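# Place gear blank in gear shaper chuck and release

## Task

Set the gear blank into the gear shaper's chuck, then open the gripper so the blank is no longer held.

## Robot and tools

Robot: two arms, left_arm and right_arm, each with six revolute joints plus a parallel gripper. Two wrist cameras give 504x504 images: cam_left_wrist and cam_right_wrist, returned in that order.

Frames: the state line lists each gripper's end_effector_position (metres) and end_effector_quat_wxyz in a single scene frame. Its origin sits on the table surface midway between the arms; +z is up, +x reaches out across the table, and left_arm is mounted toward +y. The names left and right do not refer to image sides. Printed hand positions can be inaccurate, more so when the arm is stretched far. The gripper's fingers extend along its own +z axis and close along its y axis; the reported point lies between the pads, roughly 1 cm short of the fingertips.

Tool execute_actions, argument actions: a list holding zero or one item, plus optional pictures (boolean; images come by default). Three forms:
- Empty list {"actions": []}: nothing is commanded; you just get the current state.
- Motion {"actions": [{"rows": [[...]], "steps": N}]}: N is 1 to 15 control steps of 1/30 s each (default 15). rows has 1 to 15 rows; row k is used on step k, and the final row is reused for any remaining steps.
- Wait {"actions": [{"steps": N}]}: N up to 300; no new command, returns after N steps counted from the previous result.
A rejected call sends nothing to the robot.

Each row is one flat list of 14 numbers covering both arms, always all 14: left_arm waist, shoulder, elbow, wrist pitch, wrist yaw, wrist roll, opening, then the same seven for right_arm. The six joint values are absolute target angles in radians, in the same convention as the Joint positions line (not offsets). Stated ranges per arm: waist -2.618 to 3.054, shoulder 0.000 to 3.142, elbow 0.000 to 3.142, wrist pitch -1.571 to 1.571, wrist yaw -1.571 to 1.571, wrist roll -2.094 to 2.094. Actual ends may differ by up to 0.036 rad either way. A target more than 0.036 rad beyond a stated end, and farther out than the joint's last reported angle, gets the call refused. Targets past the real end are clipped to it, and a "joint sent to its limit" line may appear (possibly referring to an earlier, still running action); its absence does not prove there is more room. Opening is an absolute value from -1 (closed) to +1 (fully open).

Motion limits: each step, a joint's target is held within a fixed distance of its measured angle: 0.202 rad waist, 0.258 shoulder, 0.238 elbow, 0.573 wrist pitch, 0.522 wrist yaw and roll. If the targets would move a gripper more than 70 mm from where it is measured, all that arm's targets are pulled back proportionally. So large moves need several calls; repeat the target until joints arrive.

After a call returns, arms keep heading to the last row's targets until everything nearly stops, or until any step is HELD; then only a new motion call moves them further. Fingers still in motion continue regardless.

Result lines: the state line (poses); Joint positions and Joint velocities, one block per arm with six joints (rad, rad/s) then pad gap (m, m/s; 0.094 m is fully open); grip_measured, the measured finger opening expressed on the command scale. Gripper readings carry a fixed per-arm error of about 1 mm. "joint command not followed" means a clearance check altered or stopped some joint targets (the rest of the row still applied). HELD flags steps where all or part of your row was not sent. MOTOR HOT appears from 75 °C; OVER-TEMPERATURE FAULT reports a stop.

Gripping: between the extremes, fingers go to where grip_measured equals your command. To keep hold, command below grip_measured: about 0.03 under for a firm grip, less for a gentle one. Pad force tops out near 50 to 62 N (lower on some grippers, and weaker on parts thinner than about 2 mm); first contact may spike briefly.

Heat: carrying a load warms motors, even while idle. At 90 °C that arm pauses for 10 s; that threshold is then disabled for 5 minutes, after which 90 °C stops it again. At 100 °C the arm goes limp and drops whatever it holds. Avoid holding loads longer than needed.

Tool zoom_image: camera (cam_left_wrist or cam_right_wrist) and region [x0, y0, x1, y1] in pixels of that camera's latest image, (0,0) at top-left, at most 504 by 504; returns an enlarged view.

Tool finished_scene: scene (integer, the current scene's number). Its result gives the next task if any. Answering without a tool call ends everything.

Cautions: parts may be tugged or loose objects nudged occasionally. Do not drop, knock or push anything off the table. Keep the arms from colliding or pressing on each other. Avoid slams, slips and forceful pushes; move smoothly and economically. Release the blank only once it sits in the chuck.

Each tool is called after "Call:" as name([rows], argument=value, ...), one row to a line, values as JSON.

## Session

Call:
execute_actions(actions=[])

Scene clock: 0.00 s of 4200.00 s.
left_arm: end_effector_position=(+0.5027, +0.1008, +0.1684) grip_measured=+1.000 end_effector_quat_wxyz=(+0.678, +0.624, +0.319, +0.222) | right_arm: end_effector_position=(+0.2369, -0.0747, +0.2143) grip_measured=+1.000 end_effector_quat_wxyz=(-0.346, +0.788, -0.505, -0.060)
Joint positions: left_arm=[-0.067  2.106  1.059  1.072  0.701  1.399  0.094] | right_arm=[ 0.619  1.176  1.105 -0.853 -0.336 -1.24   0.094]
Joint velocities: left_arm=[-0.017 -0.002 -0.002 -0.051  0.007  0.007  0.   ] | right_arm=[-0.007 -0.022  0.002  0.066  0.007 -0.125  0.   ]

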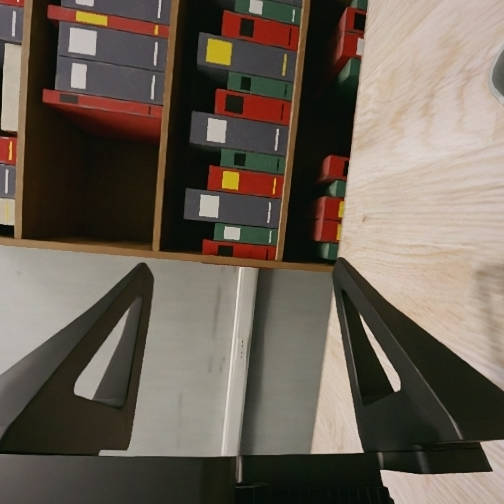

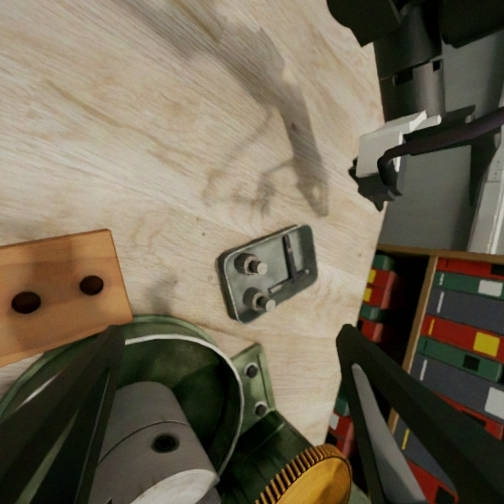

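Call:
execute_actions([
  {"rows":[[0.0,1.0,1.2,-1.1,0,0,1,0.3,1.0,1.2,-1.1,0,0,1]],"steps":15},
], pictures=false)

Call:
execute_actions([
  {"steps":90},
])

Scene clock: 9.53 s of 4200.00 s.
left_arm: end_effector_position=(+0.3889, +0.2437, +0.3775) grip_measured=+1.000 end_effector_quat_wxyz=(+0.635, +0.136, +0.758, +0.066) | right_arm: end_effector_position=(+0.2703, -0.2174, +0.2518) grip_measured=+1.000 end_effector_quat_wxyz=(+0.330, -0.225, +0.916, +0.047)
Joint positions: left_arm=[ 0.005  1.191  1.19  -0.187  0.062  0.294  0.094] | right_arm=[ 0.308  0.997  1.185 -1.081 -0.029 -0.135  0.094]
Joint velocities: left_arm=[-0.002 -2.     0.002 -2.    -0.212 -1.326  0.   ] | right_arm=[-0.017  0.002 -0.017 -0.125  0.227  0.828  0.   ]
Steps of this call (steps 1 to 90: nothing new was sent; then 6.03 s passed at rest; steps 91 to 105: all 15 steps of this action). Readings (joint positions):
91: left_arm=[-0.065 2.088 1.064 1.015 0.658 1.351] | right_arm=[0.602 1.166 1.109 -0.872 -0.313 -1.187]
92: left_arm=[-0.062 2.059 1.072 0.927 0.597 1.289] | right_arm=[0.559 1.146 1.114 -0.903 -0.273 -1.119]
94: left_arm=[-0.045 1.977 1.099 0.761 0.465 1.158] | right_arm=[0.444 1.091 1.135 -0.957 -0.193 -0.965]
98: left_arm=[-0.006 1.724 1.157 0.379 0.216 0.822] | right_arm=[0.326 1.006 1.180 -1.048 -0.116 -0.587]
105: the state above

Scene clock: 12.53 s of 4200.00 s.
left_arm: end_effector_position=(+0.2412, +0.2548, +0.2637) grip_measured=+1.000 end_effector_quat_wxyz=(+0.348, +0.009, +0.937, -0.004) | right_arm: end_effector_position=(+0.2704, -0.2218, +0.2506) grip_measured=+1.000 end_effector_quat_wxyz=(+0.324, -0.164, +0.930, +0.056)
Joint positions: left_arm=[ 0.005  0.99   1.213 -1.081  0.008  0.006  0.094] | right_arm=[ 0.308  0.997  1.185 -1.088 -0.006 -0.009  0.094]
Joint velocities: left_arm=[-0.022 -0.022  0.012 -0.022  0.022 -0.022  0.   ] | right_arm=[-0.002 -0.002 -0.002  0.022 -0.037  0.037  0.   ]
Steps of this call (steps 1 to 45: the robot went on to your last target; steps 46 to 90: nothing new was sent). Readings (joint positions):
1: left_arm=[0.005 1.125 1.193 -0.259 0.054 0.249] | right_arm=[0.308 0.997 1.185 -1.083 -0.024 -0.110]
2: left_arm=[0.005 1.070 1.198 -0.334 0.047 0.210] | right_arm=[0.308 0.997 1.185 -1.084 -0.020 -0.089]
4: left_arm=[0.005 1.000 1.210 -0.471 0.037 0.152] | right_arm=[0.308 0.997 1.185 -1.086 -0.014 -0.060]
8: left_arm=[0.005 0.984 1.213 -0.740 0.024 0.082] | right_arm=[0.308 0.997 1.185 -1.087 -0.009 -0.030]
90: the state above
All arms were judged still, so your last target was given up. Only a new action makes them travel on or press farther. Fingers that are still opening or closing keep moving.

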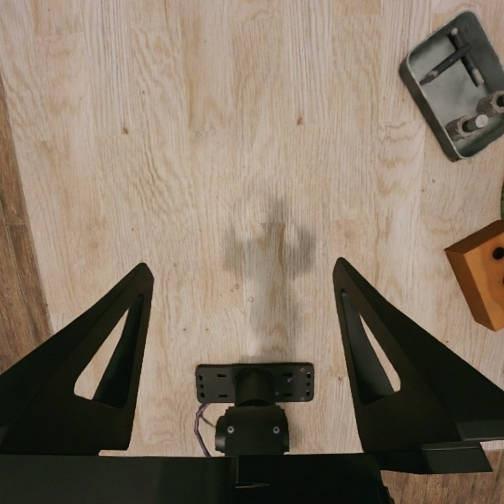

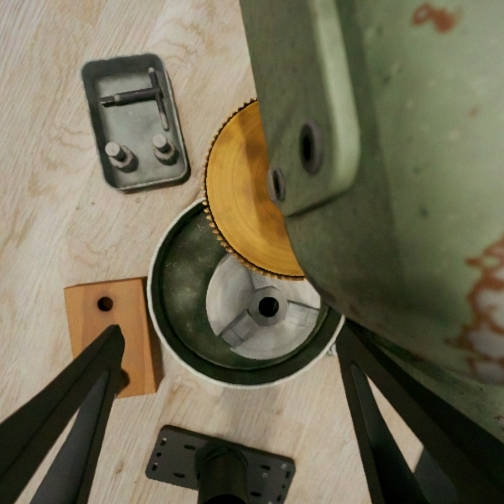

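Call:
zoom_image(camera="cam_right_wrist", region=[40, 30, 240, 230])

Call:
execute_actions([
  {"rows":[[-0.5,1.0,1.4,-1.1,0,0,1,-0.6,0.7,1.2,-1.1,0,0,1]],"steps":15},
], pictures=false)

Call:
execute_actions([
  {"steps":40},
])

Region (40, 30, 240, 230) of cam_right_wrist's 504x504 image, scaled by 2.520, with more detail than that image has.

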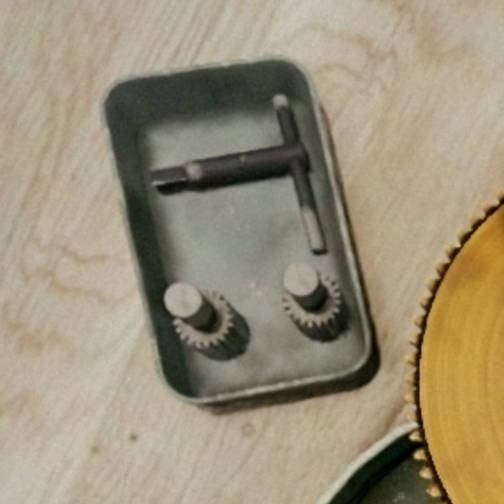

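Scene clock: 21.30 s of 4200.00 s.
left_arm: end_effector_position=(+0.2180, +0.1234, +0.3297) grip_measured=+1.000 end_effector_quat_wxyz=(+0.409, +0.231, +0.876, -0.110) | right_arm: end_effector_position=(+0.2026, -0.4213, +0.3234) grip_measured=+1.000 end_effector_quat_wxyz=(+0.457, +0.242, +0.845, -0.136)
Joint positions: left_arm=[-0.495  1.009  1.391 -1.078  0.008  0.003  0.094] | right_arm=[-0.588  0.692  1.202 -1.088  0.008 -0.006  0.094]
Joint velocities: left_arm=[ 0.002 -0.012  0.012  0.081  0.022  0.007  0.   ] | right_arm=[-0.125 -0.007 -0.007  0.007 -0.007  0.022  0.   ]
Steps of this call (steps 1 to 90: nothing new was sent; then 5.27 s passed at rest; steps 91 to 105: all 15 steps of this action). Readings (joint positions):
91: left_arm=[-0.031 0.995 1.235 -1.100 -0.010 0.003] | right_arm=[0.279 0.975 1.181 -1.083 -0.020 -0.010]
92: left_arm=[-0.102 1.005 1.274 -1.114 -0.013 0.003] | right_arm=[0.219 0.933 1.173 -1.084 -0.020 -0.010]
94: left_arm=[-0.257 1.009 1.346 -1.096 -0.010 0.003] | right_arm=[0.078 0.815 1.174 -1.085 -0.012 -0.009]
98: left_arm=[-0.481 1.009 1.391 -1.068 0.007 0.003] | right_arm=[-0.231 0.683 1.202 -1.085 -0.001 -0.008]
105: the state above

Scene clock: 22.63 s of 4200.00 s.
left_arm: end_effector_position=(+0.2177, +0.1236, +0.3293) grip_measured=+1.000 end_effector_quat_wxyz=(+0.408, +0.231, +0.876, -0.109) | right_arm: end_effector_position=(+0.2023, -0.4217, +0.3234) grip_measured=+1.000 end_effector_quat_wxyz=(+0.456, +0.243, +0.845, -0.137)
Joint positions: left_arm=[-0.495  1.009  1.391 -1.08   0.008  0.003  0.094] | right_arm=[-0.591  0.692  1.202 -1.088  0.008 -0.006  0.094]
Joint velocities: left_arm=[-0.007  0.007 -0.002 -0.125  0.007  0.037  0.   ] | right_arm=[-0.017  0.007  0.002  0.037  0.022 -0.022  0.   ]
Steps of this call (steps 1 to 15: the robot went on to your last target; steps 16 to 40: nothing new was sent). Readings (joint positions):
1: left_arm=[-0.495 1.009 1.391 -1.078 0.008 0.003] | right_arm=[-0.590 0.692 1.202 -1.088 0.008 -0.006]
2: left_arm=[-0.495 1.009 1.391 -1.079 0.008 0.003] | right_arm=[-0.591 0.692 1.202 -1.088 0.008 -0.006]
4: left_arm=[-0.495 1.009 1.391 -1.079 0.008 0.003] | right_arm=[-0.591 0.692 1.202 -1.088 0.008 -0.006]
8: left_arm=[-0.495 1.009 1.391 -1.080 0.008 0.003] | right_arm=[-0.591 0.692 1.202 -1.088 0.008 -0.006]
40: the state above
All arms were judged still, so your last target was given up. Only a new action makes them travel on or press farther. Fingers that are still opening or closing keep moving.

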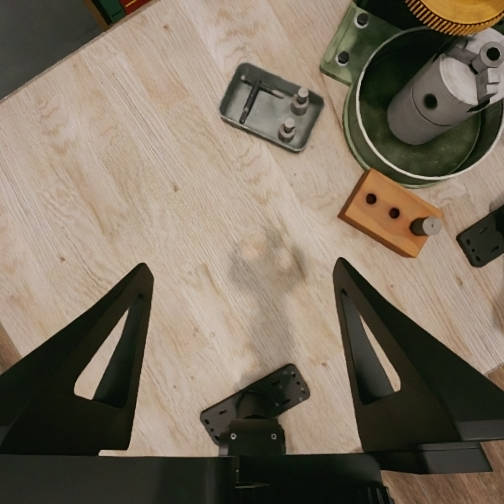

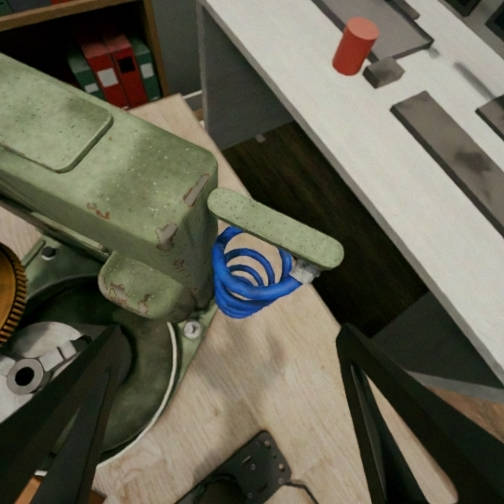

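Call:
execute_actions([
  {"rows":[[0.2,1.0,1.4,-1.1,0,0,1,1.08,0.6,1.1,-1.1,0,0,1]],"steps":15},
], pictures=false)

Call:
execute_actions([
  {"steps":25},
], pictures=false)

Call:
execute_actions([
  {"rows":[[0.2,1.0,1.4,-1.1,0,0,1,1.08,0.557,0.888,-1.231,0,0,1]],"steps":15},
])

Scene clock: 65.70 s of 4200.00 s.
left_arm: end_effector_position=(+0.2479, +0.3096, +0.3293) grip_measured=+1.000 end_effector_quat_wxyz=(+0.421, -0.082, +0.903, +0.042) | right_arm: end_effector_position=(+0.1936, -0.2075, +0.2987) grip_measured=+1.000 end_effector_quat_wxyz=(+0.448, -0.239, +0.853, +0.123)
Joint positions: left_arm=[ 0.195  1.009  1.391 -1.08  -0.008  0.002  0.094] | right_arm=[ 0.515  0.619  1.11  -1.096  0.003 -0.004  0.094]
Joint velocities: left_arm=[ 0.017 -0.002  0.002  0.11  -0.007 -0.037  0.   ] | right_arm=[ 2.19   0.002 -0.007 -0.037 -0.125 -0.007  0.   ]
Steps of this call (steps 1 to 90: nothing new was sent; then 39.57 s passed at rest; steps 91 to 105: all 15 steps of this action). Readings (joint positions):
91: left_arm=[-0.458 1.009 1.391 -1.080 0.025 0.004] | right_arm=[-0.551 0.680 1.186 -1.075 0.021 -0.004]
92: left_arm=[-0.386 1.009 1.391 -1.080 0.026 0.004] | right_arm=[-0.475 0.660 1.159 -1.069 0.020 -0.004]
94: left_arm=[-0.231 1.009 1.391 -1.080 0.018 0.004] | right_arm=[-0.323 0.627 1.121 -1.085 0.012 -0.004]
98: left_arm=[0.076 1.009 1.391 -1.080 0.008 0.004] | right_arm=[-0.018 0.619 1.110 -1.096 0.006 -0.004]
105: the state above

Scene clock: 66.53 s of 4200.00 s.
left_arm: end_effector_position=(+0.2479, +0.3096, +0.3293) grip_measured=+1.000 end_effector_quat_wxyz=(+0.421, -0.082, +0.903, +0.042) | right_arm: end_effector_position=(+0.1127, -0.1333, +0.2987) grip_measured=+1.000 end_effector_quat_wxyz=(+0.395, -0.466, +0.753, +0.245)
Joint positions: left_arm=[ 0.195  1.009  1.391 -1.08  -0.008  0.002  0.094] | right_arm=[ 1.071  0.619  1.11  -1.096 -0.007 -0.004  0.094]
Joint velocities: left_arm=[ 0.002  0.022 -0.012  0.022  0.066  0.007  0.   ] | right_arm=[-0.007 -0.017 -0.007 -0.081 -0.037  0.037  0.   ]
Steps of this call (steps 1 to 25: the robot went on to your last target). Readings (joint positions):
1: left_arm=[0.195 1.009 1.391 -1.080 -0.008 0.002] | right_arm=[0.590 0.619 1.110 -1.096 0.002 -0.004]
2: left_arm=[0.195 1.009 1.391 -1.080 -0.008 0.002] | right_arm=[0.667 0.619 1.110 -1.096 0.002 -0.004]
4: left_arm=[0.195 1.009 1.391 -1.080 -0.008 0.002] | right_arm=[0.819 0.619 1.110 -1.096 0.002 -0.004]
8: left_arm=[0.195 1.009 1.391 -1.080 -0.008 0.002] | right_arm=[1.052 0.619 1.110 -1.096 -0.007 -0.004]
25: the state above

Scene clock: 67.03 s of 4200.00 s.
left_arm: end_effector_position=(+0.2479, +0.3096, +0.3293) grip_measured=+1.000 end_effector_quat_wxyz=(+0.421, -0.082, +0.903, +0.042) | right_arm: end_effector_position=(+0.0985, -0.1616, +0.1960) grip_measured=+1.000 end_effector_quat_wxyz=(+0.273, -0.497, +0.806, +0.170)
Joint positions: left_arm=[ 0.195  1.009  1.391 -1.08  -0.008  0.002  0.094] | right_arm=[ 1.071  0.574  0.88  -1.221 -0.005 -0.004  0.094]
Joint velocities: left_arm=[-0.017  0.007  0.002  0.022 -0.125 -0.051  0.   ] | right_arm=[-0.002 -0.002 -0.027 -0.037  0.007 -0.022  0.   ]
Steps of this call (steps 1 to 15: all 15 steps of this action). Readings (joint positions):
1: left_arm=[0.195 1.009 1.391 -1.080 -0.008 0.002] | right_arm=[1.071 0.609 1.084 -1.085 -0.007 -0.004]
2: left_arm=[0.195 1.009 1.391 -1.080 -0.008 0.002] | right_arm=[1.071 0.592 1.038 -1.084 -0.007 -0.004]
4: left_arm=[0.195 1.009 1.391 -1.080 -0.008 0.002] | right_arm=[1.071 0.574 0.944 -1.134 -0.006 -0.004]
8: left_arm=[0.195 1.009 1.391 -1.080 -0.008 0.002] | right_arm=[1.071 0.574 0.880 -1.218 -0.005 -0.004]
15: the state above

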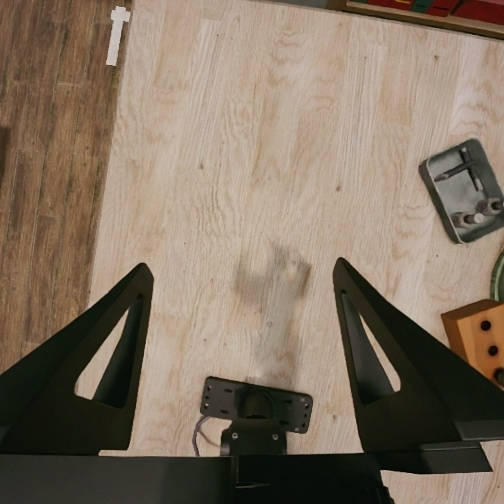

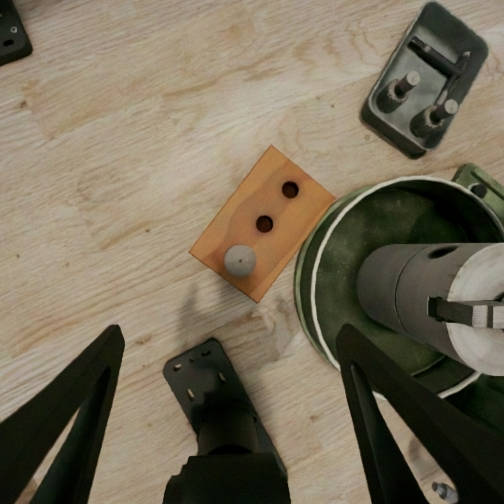

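Call:
execute_actions([
  {"rows":[[0.2,1.0,1.4,-1.1,0,0,1,1.08,0.609,0.63,-0.921,0,0,1]],"steps":15},
])

Scene clock: 83.37 s of 4200.00 s.
left_arm: end_effector_position=(+0.2479, +0.3096, +0.3293) grip_measured=+1.000 end_effector_quat_wxyz=(+0.421, -0.082, +0.903, +0.042) | right_arm: end_effector_position=(+0.1120, -0.1353, +0.1300) grip_measured=+1.000 end_effector_quat_wxyz=(+0.262, -0.499, +0.810, +0.163)
Joint positions: left_arm=[ 0.195  1.009  1.391 -1.08  -0.008  0.002  0.094] | right_arm=[ 1.071  0.615  0.617 -0.946 -0.005 -0.004  0.094]
Joint velocities: left_arm=[-0.022  0.007 -0.002  0.022  0.007  0.037  0.   ] | right_arm=[ 0.002 -0.022 -0.012  0.11  -0.007 -0.007  0.   ]
Steps of this call (steps 1 to 15: the robot went on to your last target; steps 16 to 90: nothing new was sent; then 12.83 s passed at rest; steps 91 to 105: all 15 steps of this action). Readings (joint positions):
91: left_arm=[0.195 1.009 1.391 -1.080 -0.008 0.002] | right_arm=[1.071 0.572 0.846 -1.172 -0.005 -0.004]
92: left_arm=[0.195 1.009 1.391 -1.080 -0.008 0.002] | right_arm=[1.071 0.571 0.786 -1.099 -0.005 -0.004]
94: left_arm=[0.195 1.009 1.391 -1.080 -0.008 0.002] | right_arm=[1.071 0.597 0.677 -1.032 -0.005 -0.004]
98: left_arm=[0.195 1.009 1.391 -1.080 -0.008 0.002] | right_arm=[1.071 0.615 0.617 -1.004 -0.005 -0.004]
105: the state above

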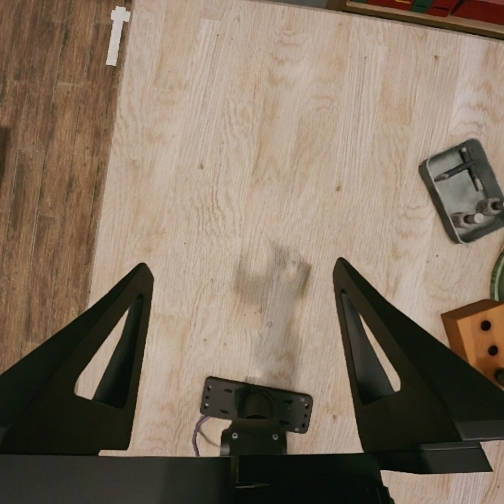

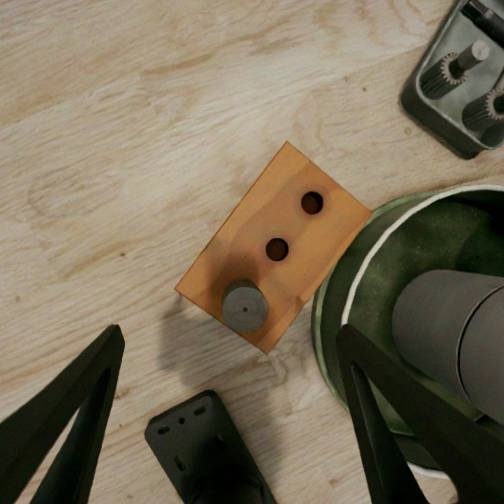

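Call:
execute_actions([
  {"rows":[[0.2,1.0,1.4,-1.1,0,0,1,1.05,0.561,0.434,-0.761,0,0,0.3]],"steps":15},
], pictures=false)

Call:
execute_actions([
  {"steps":15},
])

Scene clock: 90.57 s of 4200.00 s.
left_arm: end_effector_position=(+0.2479, +0.3096, +0.3293) grip_measured=+1.000 end_effector_quat_wxyz=(+0.421, -0.082, +0.903, +0.042) | right_arm: end_effector_position=(+0.1157, -0.1335, +0.0858) grip_measured=+0.302 end_effector_quat_wxyz=(+0.267, -0.494, +0.811, +0.163)
Joint positions: left_arm=[ 0.195  1.009  1.391 -1.08  -0.008  0.002  0.094] | right_arm=[ 1.059  0.582  0.429 -0.782 -0.005 -0.004  0.061]
Joint velocities: left_arm=[-0.012 -0.007 -0.002 -0.007 -0.022  0.007  0.   ] | right_arm=[ 0.002  0.017 -0.007 -0.022 -0.037  0.051 -0.   ]
Steps of this call (steps 1 to 30: the robot went on to your last target; steps 31 to 90: nothing new was sent; then 3.70 s passed at rest; steps 91 to 105: all 15 steps of this action). Readings (joint positions):
91: left_arm=[0.195 1.009 1.391 -1.080 -0.008 0.002] | right_arm=[1.069 0.606 0.590 -0.898 -0.005 -0.004]
92: left_arm=[0.195 1.009 1.391 -1.080 -0.008 0.002] | right_arm=[1.065 0.590 0.545 -0.850 -0.005 -0.004]
94: left_arm=[0.195 1.009 1.391 -1.080 -0.008 0.002] | right_arm=[1.060 0.582 0.470 -0.825 -0.005 -0.004]
98: left_arm=[0.195 1.009 1.391 -1.080 -0.008 0.002] | right_arm=[1.059 0.582 0.429 -0.819 -0.005 -0.004]
105: the state above

Scene clock: 91.07 s of 4200.00 s.
left_arm: end_effector_position=(+0.2479, +0.3096, +0.3293) grip_measured=+1.000 end_effector_quat_wxyz=(+0.421, -0.082, +0.903, +0.042) | right_arm: end_effector_position=(+0.1163, -0.1323, +0.0868) grip_measured=+0.302 end_effector_quat_wxyz=(+0.270, -0.493, +0.811, +0.165)
Joint positions: left_arm=[ 0.195  1.009  1.391 -1.08  -0.008  0.002  0.094] | right_arm=[ 1.059  0.582  0.429 -0.775 -0.005 -0.004  0.061]
Joint velocities: left_arm=[-0.012  0.027 -0.012 -0.081 -0.066  0.007  0.   ] | right_arm=[-0.012 -0.027 -0.012  0.022  0.022 -0.022 -0.   ]
Steps of this call (steps 1 to 15: the robot went on to your last target). Readings (joint positions):
1: left_arm=[0.195 1.009 1.391 -1.080 -0.008 0.002] | right_arm=[1.059 0.582 0.429 -0.781 -0.005 -0.004]
2: left_arm=[0.195 1.009 1.391 -1.080 -0.008 0.002] | right_arm=[1.059 0.582 0.429 -0.779 -0.005 -0.004]
4: left_arm=[0.195 1.009 1.391 -1.080 -0.008 0.002] | right_arm=[1.059 0.582 0.429 -0.777 -0.005 -0.004]
8: left_arm=[0.195 1.009 1.391 -1.080 -0.008 0.002] | right_arm=[1.059 0.582 0.429 -0.776 -0.005 -0.004]
15: the state above
All arms were judged still, so your last target was given up. Only a new action makes them travel on or press farther. Fingers that are still opening or closing keep moving.

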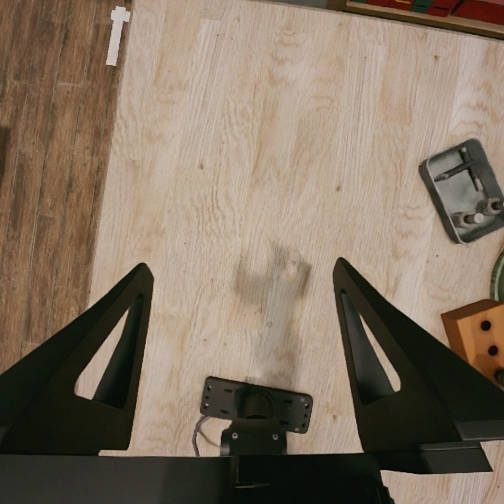

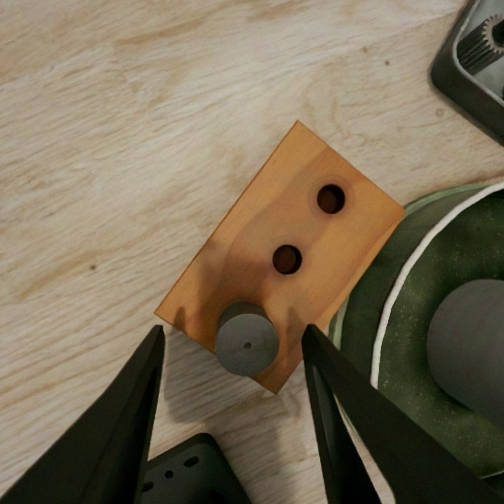

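Call:
execute_actions([
  {"rows":[[0.2,1.0,1.4,-1.1,0,0,1,1.02,0.475,0.322,-0.712,0,0,0.3]],"steps":15},
], pictures=false)

Call:
execute_actions([
  {"steps":15},
])

Scene clock: 100.63 s of 4200.00 s.
left_arm: end_effector_position=(+0.2479, +0.3096, +0.3293) grip_measured=+1.000 end_effector_quat_wxyz=(+0.421, -0.082, +0.903, +0.042) | right_arm: end_effector_position=(+0.1192, -0.1395, +0.0679) grip_measured=+0.302 end_effector_quat_wxyz=(+0.285, -0.478, +0.814, +0.168)
Joint positions: left_arm=[ 0.195  1.009  1.391 -1.08  -0.008  0.002  0.094] | right_arm=[ 1.029  0.497  0.327 -0.727 -0.004 -0.004  0.061]
Joint velocities: left_arm=[ 0.007 -0.007 -0.002 -0.007  0.037 -0.022  0.   ] | right_arm=[-0.002 -0.007 -0.007  0.007  0.051  0.037 -0.001]
Steps of this call (steps 1 to 90: nothing new was sent; then 6.07 s passed at rest; steps 91 to 105: all 15 steps of this action). Readings (joint positions):
91: left_arm=[0.195 1.009 1.391 -1.080 -0.008 0.002] | right_arm=[1.054 0.567 0.413 -0.757 -0.006 -0.004]
92: left_arm=[0.195 1.009 1.391 -1.080 -0.008 0.002] | right_arm=[1.043 0.537 0.387 -0.739 -0.005 -0.004]
94: left_arm=[0.195 1.009 1.391 -1.080 -0.008 0.002] | right_arm=[1.031 0.501 0.347 -0.736 -0.004 -0.004]
98: left_arm=[0.195 1.009 1.391 -1.080 -0.008 0.002] | right_arm=[1.029 0.497 0.327 -0.736 -0.004 -0.004]
105: the state above

Scene clock: 101.13 s of 4200.00 s.
left_arm: end_effector_position=(+0.2479, +0.3096, +0.3293) grip_measured=+1.000 end_effector_quat_wxyz=(+0.421, -0.082, +0.903, +0.042) | right_arm: end_effector_position=(+0.1193, -0.1393, +0.0682) grip_measured=+0.302 end_effector_quat_wxyz=(+0.285, -0.478, +0.813, +0.168)
Joint positions: left_arm=[ 0.195  1.009  1.391 -1.08  -0.008  0.002  0.094] | right_arm=[ 1.029  0.497  0.327 -0.726 -0.004 -0.004  0.061]
Joint velocities: left_arm=[ 0.002 -0.017 -0.002  0.051 -0.037  0.051  0.   ] | right_arm=[-0.012  0.002 -0.012 -0.051 -0.007  0.037 -0.001]
Steps of this call (steps 1 to 15: the robot went on to your last target). Readings (joint positions):
1: left_arm=[0.195 1.009 1.391 -1.080 -0.008 0.002] | right_arm=[1.029 0.497 0.327 -0.727 -0.004 -0.004]
2: left_arm=[0.195 1.009 1.391 -1.080 -0.008 0.002] | right_arm=[1.029 0.497 0.327 -0.726 -0.004 -0.004]
4: left_arm=[0.195 1.009 1.391 -1.080 -0.008 0.002] | right_arm=[1.029 0.497 0.327 -0.726 -0.004 -0.004]
8: left_arm=[0.195 1.009 1.391 -1.080 -0.008 0.002] | right_arm=[1.029 0.497 0.327 -0.726 -0.004 -0.004]
15: the state above
All arms were judged still, so your last target was given up. Only a new action makes them travel on or press farther. Fingers that are still opening or closing keep moving.

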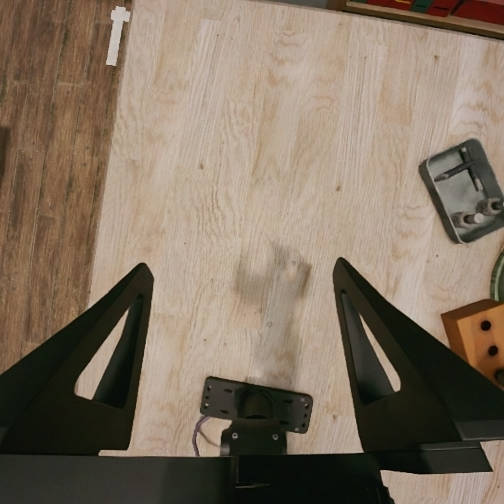

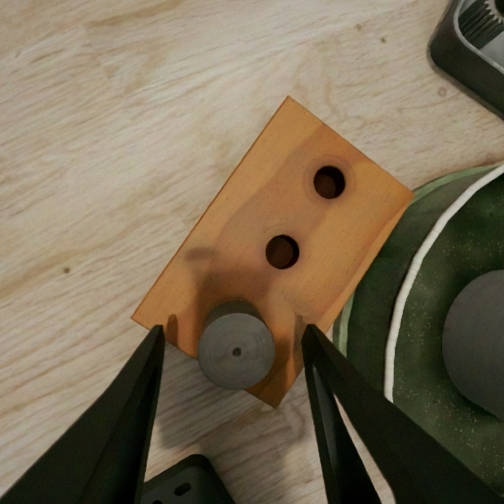

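Call:
execute_actions([
  {"rows":[[0.2,1.0,1.4,-1.1,0,0,1,1.02,0.47,0.278,-0.67,0,0,0.3]],"steps":15},
], pictures=false)

Call:
execute_actions([
  {"rows":[[0.2,1.0,1.4,-1.1,0,0,1,1.02,0.47,0.278,-0.67,0,0,0.1],[0.2,1.0,1.4,-1.1,0,0,1,1.02,0.47,0.278,-0.67,0,0,-0.1],[0.2,1.0,1.4,-1.1,0,0,1,1.02,0.47,0.278,-0.67,0,0,-0.2],[0.2,1.0,1.4,-1.1,0,0,1,1.02,0.47,0.278,-0.67,0,0,-0.25],[0.2,1.0,1.4,-1.1,0,0,1,1.02,0.47,0.278,-0.67,0,0,-0.3],[0.2,1.0,1.4,-1.1,0,0,1,1.02,0.47,0.278,-0.67,0,0,-0.33],[0.2,1.0,1.4,-1.1,0,0,1,1.02,0.47,0.278,-0.67,0,0,-0.36],[0.2,1.0,1.4,-1.1,0,0,1,1.02,0.47,0.278,-0.67,0,0,-0.39],[0.2,1.0,1.4,-1.1,0,0,1,1.02,0.47,0.278,-0.67,0,0,-0.42],[0.2,1.0,1.4,-1.1,0,0,1,1.02,0.47,0.278,-0.67,0,0,-0.45],[0.2,1.0,1.4,-1.1,0,0,1,1.02,0.47,0.278,-0.67,0,0,-0.48]],"steps":15},
])

Scene clock: 114.63 s of 4200.00 s.
left_arm: end_effector_position=(+0.2479, +0.3096, +0.3293) grip_measured=+1.000 end_effector_quat_wxyz=(+0.421, -0.082, +0.903, +0.042) | right_arm: end_effector_position=(+0.1197, -0.1386, +0.0589) grip_measured=+0.302 end_effector_quat_wxyz=(+0.287, -0.478, +0.813, +0.169)
Joint positions: left_arm=[ 0.195  1.009  1.391 -1.08  -0.008  0.002  0.094] | right_arm=[ 1.029  0.493  0.287 -0.686 -0.004 -0.004  0.061]
Joint velocities: left_arm=[-0.022 -0.012  0.002 -0.037  0.022  0.051  0.   ] | right_arm=[-0.002 -0.002 -0.002  0.11  -0.066 -0.037  0.   ]
Steps of this call (steps 1 to 90: nothing new was sent; then 10.00 s passed at rest; steps 91 to 105: all 15 steps of this action). Readings (joint positions):
91: left_arm=[0.195 1.009 1.391 -1.080 -0.008 0.002] | right_arm=[1.029 0.496 0.321 -0.716 -0.004 -0.004]
92: left_arm=[0.195 1.009 1.391 -1.080 -0.008 0.002] | right_arm=[1.029 0.494 0.312 -0.705 -0.004 -0.004]
94: left_arm=[0.195 1.009 1.391 -1.080 -0.008 0.002] | right_arm=[1.029 0.493 0.296 -0.697 -0.004 -0.004]
98: left_arm=[0.195 1.009 1.391 -1.080 -0.008 0.002] | right_arm=[1.029 0.493 0.287 -0.695 -0.004 -0.004]
105: the state above

Scene clock: 115.13 s of 4200.00 s.
left_arm: end_effector_position=(+0.2479, +0.3096, +0.3293) grip_measured=+1.000 end_effector_quat_wxyz=(+0.421, -0.082, +0.903, +0.042) | right_arm: end_effector_position=(+0.1199, -0.1382, +0.0593) grip_measured=-0.402 end_effector_quat_wxyz=(+0.288, -0.478, +0.812, +0.170)
Joint positions: left_arm=[ 0.195  1.009  1.391 -1.08  -0.008  0.002  0.094] | right_arm=[ 1.029  0.493  0.287 -0.683 -0.004 -0.004  0.028]
Joint velocities: left_arm=[-0.007  0.002 -0.007 -0.022 -0.022  0.037  0.   ] | right_arm=[-0.017 -0.002 -0.007  0.007  0.022 -0.007 -0.001]
Steps of this call (steps 1 to 15: all 15 steps of this action). Readings (joint positions):
1: left_arm=[0.195 1.009 1.391 -1.080 -0.008 0.002] | right_arm=[1.029 0.493 0.287 -0.685 -0.004 -0.004]
2: left_arm=[0.195 1.009 1.391 -1.080 -0.008 0.002] | right_arm=[1.029 0.493 0.287 -0.685 -0.004 -0.004]
4: left_arm=[0.195 1.009 1.391 -1.080 -0.008 0.002] | right_arm=[1.029 0.493 0.287 -0.684 -0.004 -0.004]
8: left_arm=[0.195 1.009 1.391 -1.080 -0.008 0.002] | right_arm=[1.029 0.493 0.287 -0.683 -0.004 -0.004]
15: the state above

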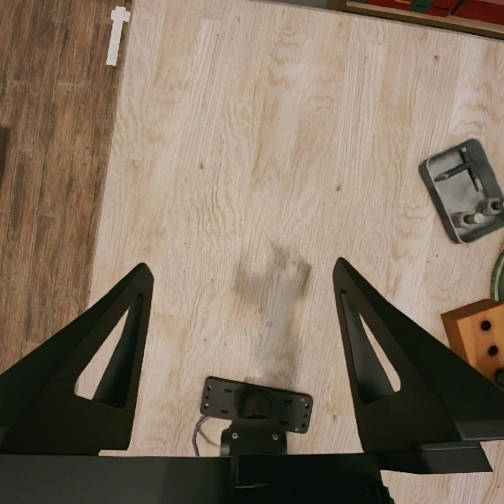

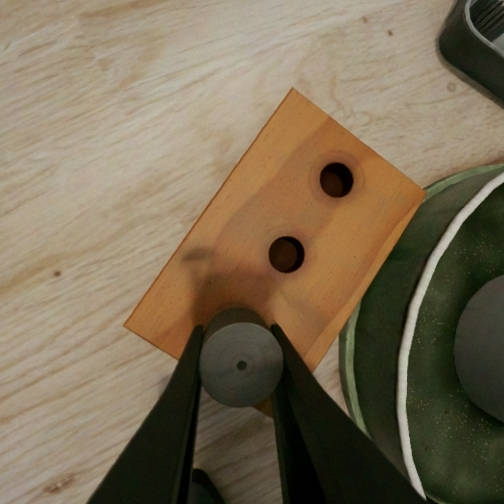

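Call:
execute_actions([
  {"rows":[[0.2,1.0,1.4,-1.1,0,0,1,1.02,0.495,0.305,-0.695,0,0,-0.45],[0.2,1.0,1.4,-1.1,0,0,1,1.02,0.5,0.315,-0.703,0,0,-0.45],[0.2,1.0,1.4,-1.1,0,0,1,1.02,0.503,0.325,-0.71,0,0,-0.45],[0.2,1.0,1.4,-1.1,0,0,1,1.02,0.506,0.335,-0.717,0,0,-0.45],[0.2,1.0,1.4,-1.1,0,0,1,1.02,0.509,0.345,-0.724,0,0,-0.45],[0.2,1.0,1.4,-1.1,0,0,1,1.02,0.512,0.355,-0.731,0,0,-0.45],[0.2,1.0,1.4,-1.1,0,0,1,1.02,0.515,0.365,-0.738,0,0,-0.45],[0.2,1.0,1.4,-1.1,0,0,1,1.02,0.518,0.375,-0.745,0,0,-0.45],[0.2,1.0,1.4,-1.1,0,0,1,1.02,0.521,0.385,-0.752,0,0,-0.45],[0.2,1.0,1.4,-1.1,0,0,1,1.02,0.524,0.395,-0.759,0,0,-0.45],[0.2,1.0,1.4,-1.1,0,0,1,1.02,0.527,0.405,-0.766,0,0,-0.45],[0.2,1.0,1.4,-1.1,0,0,1,1.02,0.53,0.415,-0.774,0,0,-0.45],[0.2,1.0,1.4,-1.1,0,0,1,1.02,0.533,0.425,-0.781,0,0,-0.45],[0.2,1.0,1.4,-1.1,0,0,1,1.02,0.535,0.43,-0.786,0,0,-0.45]],"steps":15},
], pictures=false)

Call:
execute_actions([
  {"rows":[[0.2,1.0,1.4,-1.1,0,0,1,1.02,0.539,0.445,-0.797,0,0,-0.45],[0.2,1.0,1.4,-1.1,0,0,1,1.02,0.543,0.46,-0.808,0,0,-0.45],[0.2,1.0,1.4,-1.1,0,0,1,1.02,0.547,0.475,-0.819,0,0,-0.45],[0.2,1.0,1.4,-1.1,0,0,1,1.02,0.551,0.49,-0.83,0,0,-0.45],[0.2,1.0,1.4,-1.1,0,0,1,1.02,0.555,0.505,-0.841,0,0,-0.45],[0.2,1.0,1.4,-1.1,0,0,1,1.02,0.559,0.52,-0.852,0,0,-0.45],[0.2,1.0,1.4,-1.1,0,0,1,1.02,0.563,0.535,-0.863,0,0,-0.45],[0.2,1.0,1.4,-1.1,0,0,1,1.02,0.567,0.55,-0.874,0,0,-0.45],[0.2,1.0,1.4,-1.1,0,0,1,1.02,0.571,0.565,-0.885,0,0,-0.45],[0.2,1.0,1.4,-1.1,0,0,1,1.02,0.575,0.58,-0.897,0,0,-0.45],[0.2,1.0,1.4,-1.1,0,0,1,1.02,0.579,0.595,-0.909,0,0,-0.45],[0.2,1.0,1.4,-1.1,0,0,1,1.02,0.582,0.61,-0.92,0,0,-0.45],[0.2,1.0,1.4,-1.1,0,0,1,1.02,0.585,0.625,-0.931,0,0,-0.45],[0.2,1.0,1.4,-1.1,0,0,1,1.02,0.587,0.637,-0.942,0,0,-0.45]],"steps":15},
])

Scene clock: 139.87 s of 4200.00 s.
left_arm: end_effector_position=(+0.2479, +0.3096, +0.3293) grip_measured=+1.000 end_effector_quat_wxyz=(+0.421, -0.082, +0.903, +0.042) | right_arm: end_effector_position=(+0.1199, -0.1384, +0.0824) grip_measured=-0.402 end_effector_quat_wxyz=(+0.282, -0.479, +0.815, +0.166)
Joint positions: left_arm=[ 0.195  1.009  1.391 -1.08  -0.008  0.002  0.094] | right_arm=[ 1.029  0.525  0.391 -0.771 -0.004 -0.004  0.028]
Joint velocities: left_arm=[ 0.007 -0.017 -0.022  0.022  0.022 -0.066  0.   ] | right_arm=[ 0.007  0.027  0.183 -0.095  0.007  0.022  0.   ]
Steps of this call (steps 1 to 15: the robot went on to your last target; steps 16 to 90: nothing new was sent; then 21.23 s passed at rest; steps 91 to 105: all 15 steps of this action). Readings (joint positions):
91: left_arm=[0.195 1.009 1.391 -1.080 -0.008 0.002] | right_arm=[1.029 0.493 0.287 -0.683 -0.004 -0.004]
92: left_arm=[0.195 1.009 1.391 -1.080 -0.008 0.002] | right_arm=[1.029 0.493 0.287 -0.684 -0.004 -0.004]
94: left_arm=[0.195 1.009 1.391 -1.080 -0.008 0.002] | right_arm=[1.029 0.493 0.292 -0.692 -0.004 -0.004]
98: left_arm=[0.195 1.009 1.391 -1.080 -0.008 0.002] | right_arm=[1.029 0.506 0.322 -0.722 -0.004 -0.004]
105: the state above

Scene clock: 140.37 s of 4200.00 s.
left_arm: end_effector_position=(+0.2479, +0.3096, +0.3293) grip_measured=+1.000 end_effector_quat_wxyz=(+0.421, -0.082, +0.903, +0.042) | right_arm: end_effector_position=(+0.1208, -0.1368, +0.1326) grip_measured=-0.402 end_effector_quat_wxyz=(+0.285, -0.478, +0.814, +0.168)
Joint positions: left_arm=[ 0.195  1.009  1.391 -1.08  -0.008  0.002  0.094] | right_arm=[ 1.029  0.577  0.594 -0.914 -0.004 -0.004  0.028]
Joint velocities: left_arm=[-0.002 -0.007 -0.017  0.007 -0.022  0.007  0.   ] | right_arm=[ 0.007  0.017  0.305 -0.212  0.051 -0.11   0.   ]
Steps of this call (steps 1 to 15: all 15 steps of this action). Readings (joint positions):
1: left_arm=[0.195 1.009 1.391 -1.080 -0.008 0.002] | right_arm=[1.029 0.526 0.399 -0.776 -0.004 -0.004]
2: left_arm=[0.195 1.009 1.391 -1.080 -0.008 0.002] | right_arm=[1.029 0.529 0.407 -0.785 -0.004 -0.004]
4: left_arm=[0.195 1.009 1.391 -1.080 -0.008 0.002] | right_arm=[1.029 0.538 0.430 -0.807 -0.004 -0.004]
8: left_arm=[0.195 1.009 1.391 -1.080 -0.008 0.002] | right_arm=[1.029 0.554 0.490 -0.847 -0.004 -0.004]
15: the state above

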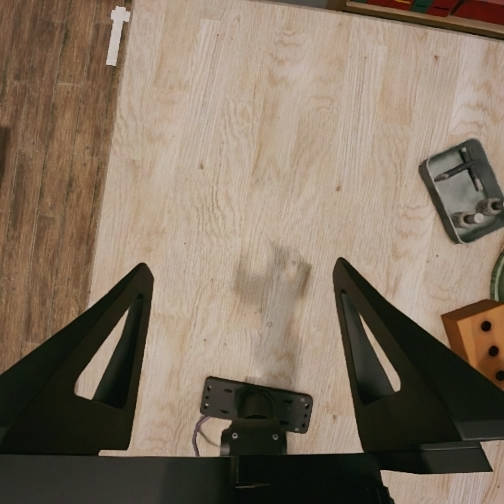

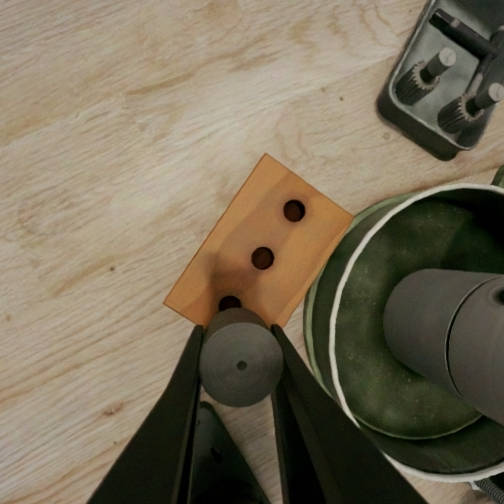

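Call:
execute_actions([
  {"rows":[[0.2,1.0,1.4,-1.1,0,0,1,1.02,0.63,0.75,-1.01,0,0,-0.45],[0.2,1.0,1.4,-1.1,0,0,1,1.02,0.63,0.75,-1.01,0,0,-0.45],[0.2,1.0,1.4,-1.1,0,0,1,1.02,0.63,0.75,-1.01,0,0,-0.45],[0.2,1.0,1.4,-1.1,0,0,1,1.02,0.67,0.86,-1.08,0,0,-0.45],[0.2,1.0,1.4,-1.1,0,0,1,1.02,0.67,0.86,-1.08,0,0,-0.45],[0.2,1.0,1.4,-1.1,0,0,1,1.02,0.67,0.86,-1.08,0,0,-0.45],[0.2,1.0,1.4,-1.1,0,0,1,1.02,0.71,0.97,-1.15,0,0,-0.45],[0.2,1.0,1.4,-1.1,0,0,1,1.02,0.71,0.97,-1.15,0,0,-0.45],[0.2,1.0,1.4,-1.1,0,0,1,1.02,0.71,0.97,-1.15,0,0,-0.45],[0.2,1.0,1.4,-1.1,0,0,1,1.02,0.75,1.08,-1.22,0,0,-0.45],[0.2,1.0,1.4,-1.1,0,0,1,1.02,0.75,1.08,-1.22,0,0,-0.45],[0.2,1.0,1.4,-1.1,0,0,1,1.02,0.75,1.08,-1.22,0,0,-0.45],[0.2,1.0,1.4,-1.1,0,0,1,1.02,0.795,1.19,-1.28,0,0,-0.45]],"steps":15},
], pictures=false)

Call:
execute_actions([
  {"rows":[[0.1,0.9,1.2,-0.8,0,0,1,0.97,0.795,1.19,-1.28,0,0,-0.45],[0.0,0.8,1.0,-0.5,0,0,1,0.92,0.795,1.19,-1.28,0,0,-0.45],[-0.1,0.7,0.8,-0.2,0,0,1,0.87,0.795,1.19,-1.28,0,0,-0.45],[-0.2,0.6,0.6,0.1,0,0,1,0.82,0.795,1.19,-1.28,0,0,-0.45],[-0.3,0.6,0.4,0.3,0,0,1,0.77,0.795,1.19,-1.28,0,0,-0.45],[-0.4,0.6,0.3,0.5,0,0,1,0.72,0.795,1.19,-1.28,0,0,-0.45],[-0.5,0.6,0.3,0.5,0,0,1,0.67,0.795,1.19,-1.28,0,0,-0.45],[-0.6,0.6,0.3,0.5,0,0,1,0.62,0.795,1.19,-1.28,0,0,-0.45],[-0.7,0.6,0.3,0.5,0,0,1,0.57,0.795,1.19,-1.28,0,0,-0.45],[-0.8,0.6,0.3,0.5,0,0,1,0.52,0.795,1.19,-1.28,0,0,-0.45],[-0.9,0.6,0.3,0.5,0,0,1,0.47,0.795,1.19,-1.28,0,0,-0.45],[-1.0,0.6,0.3,0.5,0,0,1,0.42,0.795,1.19,-1.28,0,0,-0.45],[-1.07,0.6,0.3,0.5,0,0,1,0.37,0.795,1.19,-1.28,0,0,-0.45],[-1.07,0.6,0.3,0.5,0,0,1,0.3,0.795,1.19,-1.28,0,0,-0.45],[-1.07,0.6,0.3,0.5,0,0,1,0.22,0.795,1.19,-1.28,0,0,-0.45]],"steps":15},
], pictures=false)

Call:
execute_actions([
  {"steps":30},
])

Scene clock: 169.27 s of 4200.00 s.
left_arm: end_effector_position=(+0.2479, +0.3096, +0.3293) grip_measured=+1.000 end_effector_quat_wxyz=(+0.421, -0.082, +0.903, +0.042) | right_arm: end_effector_position=(+0.1230, -0.1330, +0.2577) grip_measured=-0.402 end_effector_quat_wxyz=(+0.300, -0.475, +0.808, +0.177)
Joint positions: left_arm=[ 0.195  1.009  1.391 -1.08  -0.008  0.002  0.094] | right_arm=[ 1.029  0.776  1.136 -1.218 -0.003 -0.004  0.028]
Joint velocities: left_arm=[-0.022  0.012  0.002  0.037 -0.007  0.022  0.   ] | right_arm=[-0.002  0.222  0.691 -0.168  0.022 -0.022 -0.001]
Steps of this call (steps 1 to 30: the robot went on to your last target; steps 31 to 90: nothing new was sent; then 25.40 s passed at rest; steps 91 to 105: all 15 steps of this action). Readings (joint positions):
91: left_arm=[0.195 1.009 1.391 -1.080 -0.008 0.002] | right_arm=[1.029 0.587 0.625 -0.972 -0.004 -0.004]
92: left_arm=[0.195 1.009 1.391 -1.080 -0.008 0.002] | right_arm=[1.029 0.605 0.654 -0.999 -0.004 -0.004]
94: left_arm=[0.195 1.009 1.391 -1.080 -0.008 0.002] | right_arm=[1.029 0.631 0.718 -1.024 -0.004 -0.004]
98: left_arm=[0.195 1.009 1.391 -1.080 -0.008 0.002] | right_arm=[1.029 0.685 0.883 -1.091 -0.003 -0.004]
105: the state above

Scene clock: 169.77 s of 4200.00 s.
left_arm: end_effector_position=(+0.1737, +0.0274, +0.2558) grip_measured=+1.000 end_effector_quat_wxyz=(+0.645, +0.296, +0.638, -0.299) | right_arm: end_effector_position=(+0.2044, -0.2388, +0.2565) grip_measured=-0.402 end_effector_quat_wxyz=(+0.321, -0.175, +0.929, +0.062)
Joint positions: left_arm=[-0.858  0.598  0.301  0.309 -0.004  0.001  0.094] | right_arm=[ 0.339  0.788  1.166 -1.284 -0.005 -0.004  0.028]
Joint velocities: left_arm=[-2.19   0.11  -0.789  0.505 -0.007 -0.037  0.   ] | right_arm=[-1.907  0.007 -0.007 -0.007  0.081  0.022 -0.002]
Steps of this call (steps 1 to 15: all 15 steps of this action). Readings (joint positions):
1: left_arm=[0.179 0.991 1.356 -1.026 -0.015 0.002] | right_arm=[1.019 0.782 1.154 -1.223 -0.007 -0.004]
2: left_arm=[0.131 0.947 1.280 -0.918 -0.021 0.001] | right_arm=[0.992 0.783 1.163 -1.227 -0.011 -0.004]
4: left_arm=[-0.016 0.815 1.095 -0.690 -0.017 0.001] | right_arm=[0.906 0.783 1.166 -1.242 -0.011 -0.004]
8: left_arm=[-0.324 0.598 0.771 -0.233 -0.007 0.001] | right_arm=[0.706 0.787 1.166 -1.271 -0.005 -0.004]
15: the state above

Scene clock: 170.77 s of 4200.00 s.
left_arm: end_effector_position=(+0.1184, -0.0056, +0.2906) grip_measured=+1.000 end_effector_quat_wxyz=(+0.656, +0.333, +0.549, -0.396) | right_arm: end_effector_position=(+0.2103, -0.2614, +0.2554) grip_measured=-0.402 end_effector_quat_wxyz=(+0.321, -0.122, +0.938, +0.037)
Joint positions: left_arm=[-1.066  0.602  0.278  0.5    0.008  0.001  0.094] | right_arm=[ 0.229  0.788  1.166 -1.291  0.008 -0.004  0.028]
Joint velocities: left_arm=[ 0.012  0.002  0.002 -0.022  0.051  0.022  0.   ] | right_arm=[-0.007  0.012 -0.007  0.051  0.037 -0.022 -0.001]
Steps of this call (steps 1 to 30: the robot went on to your last target). Readings (joint positions):
1: left_arm=[-0.935 0.601 0.283 0.322 -0.003 0.001] | right_arm=[0.284 0.788 1.166 -1.284 0.001 -0.004]
2: left_arm=[-1.000 0.602 0.278 0.338 0.002 0.001] | right_arm=[0.251 0.788 1.166 -1.284 0.008 -0.004]
4: left_arm=[-1.059 0.602 0.278 0.393 0.011 0.001] | right_arm=[0.230 0.788 1.166 -1.286 0.010 -0.004]
8: left_arm=[-1.066 0.602 0.278 0.464 0.010 0.001] | right_arm=[0.229 0.788 1.166 -1.289 0.009 -0.004]
30: the state above
All arms were judged still, so your last target was given up. Only a new action makes them travel on or press farther. Fingers that are still opening or closing keep moving.

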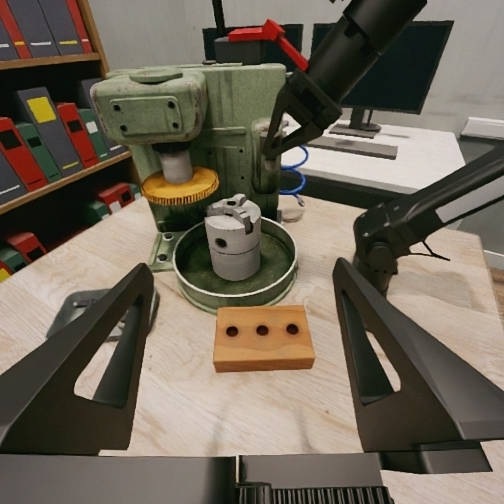

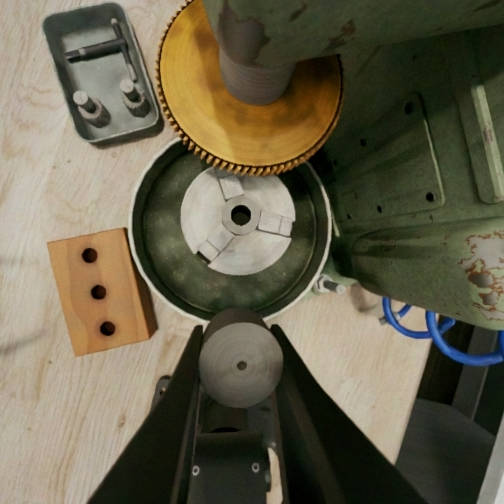

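Call:
execute_actions([
  {"rows":[[-1.07,0.6,0.3,0.5,0,0,1,0.21,0.82,1.195,-1.25,0,0,-0.45],[-1.07,0.6,0.3,0.5,0,0,1,0.2,0.84,1.2,-1.23,0,0,-0.45],[-1.07,0.6,0.3,0.5,0,0,1,0.19,0.86,1.2,-1.21,0,0,-0.45],[-1.07,0.6,0.3,0.5,0,0,1,0.188,0.88,1.205,-1.19,0,0,-0.45],[-1.07,0.6,0.3,0.5,0,0,1,0.188,0.9,1.205,-1.17,0,0,-0.45],[-1.07,0.6,0.3,0.5,0,0,1,0.188,0.92,1.21,-1.15,0,0,-0.45],[-1.07,0.6,0.3,0.5,0,0,1,0.188,0.94,1.21,-1.13,0,0,-0.45],[-1.07,0.6,0.3,0.5,0,0,1,0.188,0.96,1.215,-1.11,0,0,-0.45],[-1.07,0.6,0.3,0.5,0,0,1,0.188,0.975,1.215,-1.1,0,0,-0.45],[-1.07,0.6,0.3,0.5,0,0,1,0.188,0.99,1.22,-1.089,0,0,-0.45]],"steps":15},
], pictures=false)

Call:
execute_actions([
  {"steps":20},
])

Scene clock: 191.83 s of 4200.00 s.
left_arm: end_effector_position=(+0.1184, -0.0056, +0.2907) grip_measured=+1.000 end_effector_quat_wxyz=(+0.657, +0.333, +0.549, -0.396) | right_arm: end_effector_position=(+0.2667, -0.2541, +0.2432) grip_measured=-0.402 end_effector_quat_wxyz=(+0.303, -0.109, +0.946, +0.032)
Joint positions: left_arm=[-1.066  0.602  0.278  0.501  0.008  0.001  0.094] | right_arm=[ 0.197  0.99   1.185 -1.148  0.004 -0.004  0.028]
Joint velocities: left_arm=[-0.002  0.002 -0.007 -0.037 -0.051  0.007  0.   ] | right_arm=[ 0.002 -0.002 -0.002 -0.022 -0.007  0.022 -0.   ]
Steps of this call (steps 1 to 90: nothing new was sent; then 17.57 s passed at rest; steps 91 to 105: all 15 steps of this action). Readings (joint positions):
91: left_arm=[-1.066 0.602 0.278 0.500 0.008 0.001] | right_arm=[0.227 0.791 1.166 -1.291 0.007 -0.004]
92: left_arm=[-1.066 0.602 0.278 0.501 0.008 0.001] | right_arm=[0.222 0.798 1.167 -1.289 0.006 -0.004]
94: left_arm=[-1.066 0.602 0.278 0.501 0.008 0.001] | right_arm=[0.206 0.828 1.171 -1.279 0.005 -0.004]
98: left_arm=[-1.066 0.602 0.278 0.501 0.008 0.001] | right_arm=[0.197 0.919 1.178 -1.218 0.005 -0.004]
105: the state above

Scene clock: 192.50 s of 4200.00 s.
left_arm: end_effector_position=(+0.1184, -0.0056, +0.2907) grip_measured=+1.000 end_effector_quat_wxyz=(+0.657, +0.333, +0.549, -0.396) | right_arm: end_effector_position=(+0.2668, -0.2541, +0.2433) grip_measured=-0.402 end_effector_quat_wxyz=(+0.303, -0.109, +0.946, +0.032)
Joint positions: left_arm=[-1.066  0.602  0.278  0.501  0.008  0.001  0.094] | right_arm=[ 0.197  0.99   1.185 -1.147  0.004 -0.004  0.028]
Joint velocities: left_arm=[-0.007  0.007  0.007 -0.051 -0.007  0.022  0.   ] | right_arm=[ 0.007  0.002  0.002 -0.037 -0.037 -0.037 -0.001]
Steps of this call (steps 1 to 15: the robot went on to your last target; steps 16 to 20: nothing new was sent). Readings (joint positions):
1: left_arm=[-1.066 0.602 0.278 0.501 0.008 0.001] | right_arm=[0.197 0.990 1.185 -1.147 0.004 -0.004]
2: left_arm=[-1.066 0.602 0.278 0.501 0.008 0.001] | right_arm=[0.197 0.990 1.185 -1.147 0.004 -0.004]
4: left_arm=[-1.066 0.602 0.278 0.501 0.008 0.001] | right_arm=[0.197 0.990 1.185 -1.147 0.004 -0.004]
8: left_arm=[-1.066 0.602 0.278 0.501 0.008 0.001] | right_arm=[0.197 0.990 1.185 -1.147 0.004 -0.004]
20: the state above
All arms were judged still, so your last target was given up. Only a new action makes them travel on or press farther. Fingers that are still opening or closing keep moving.

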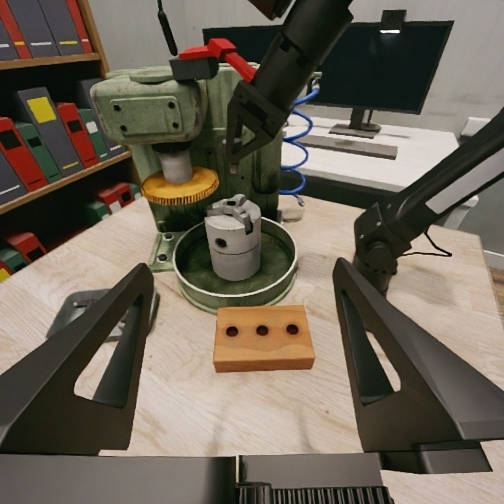

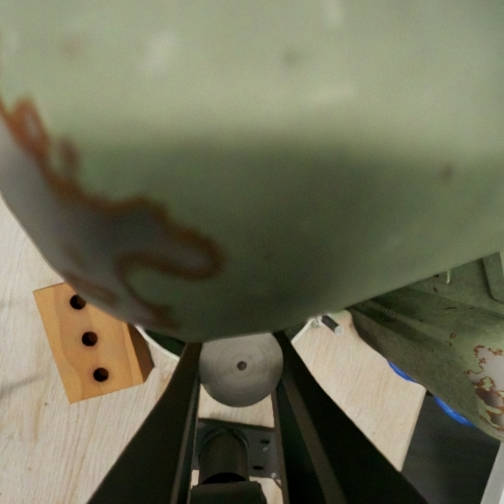

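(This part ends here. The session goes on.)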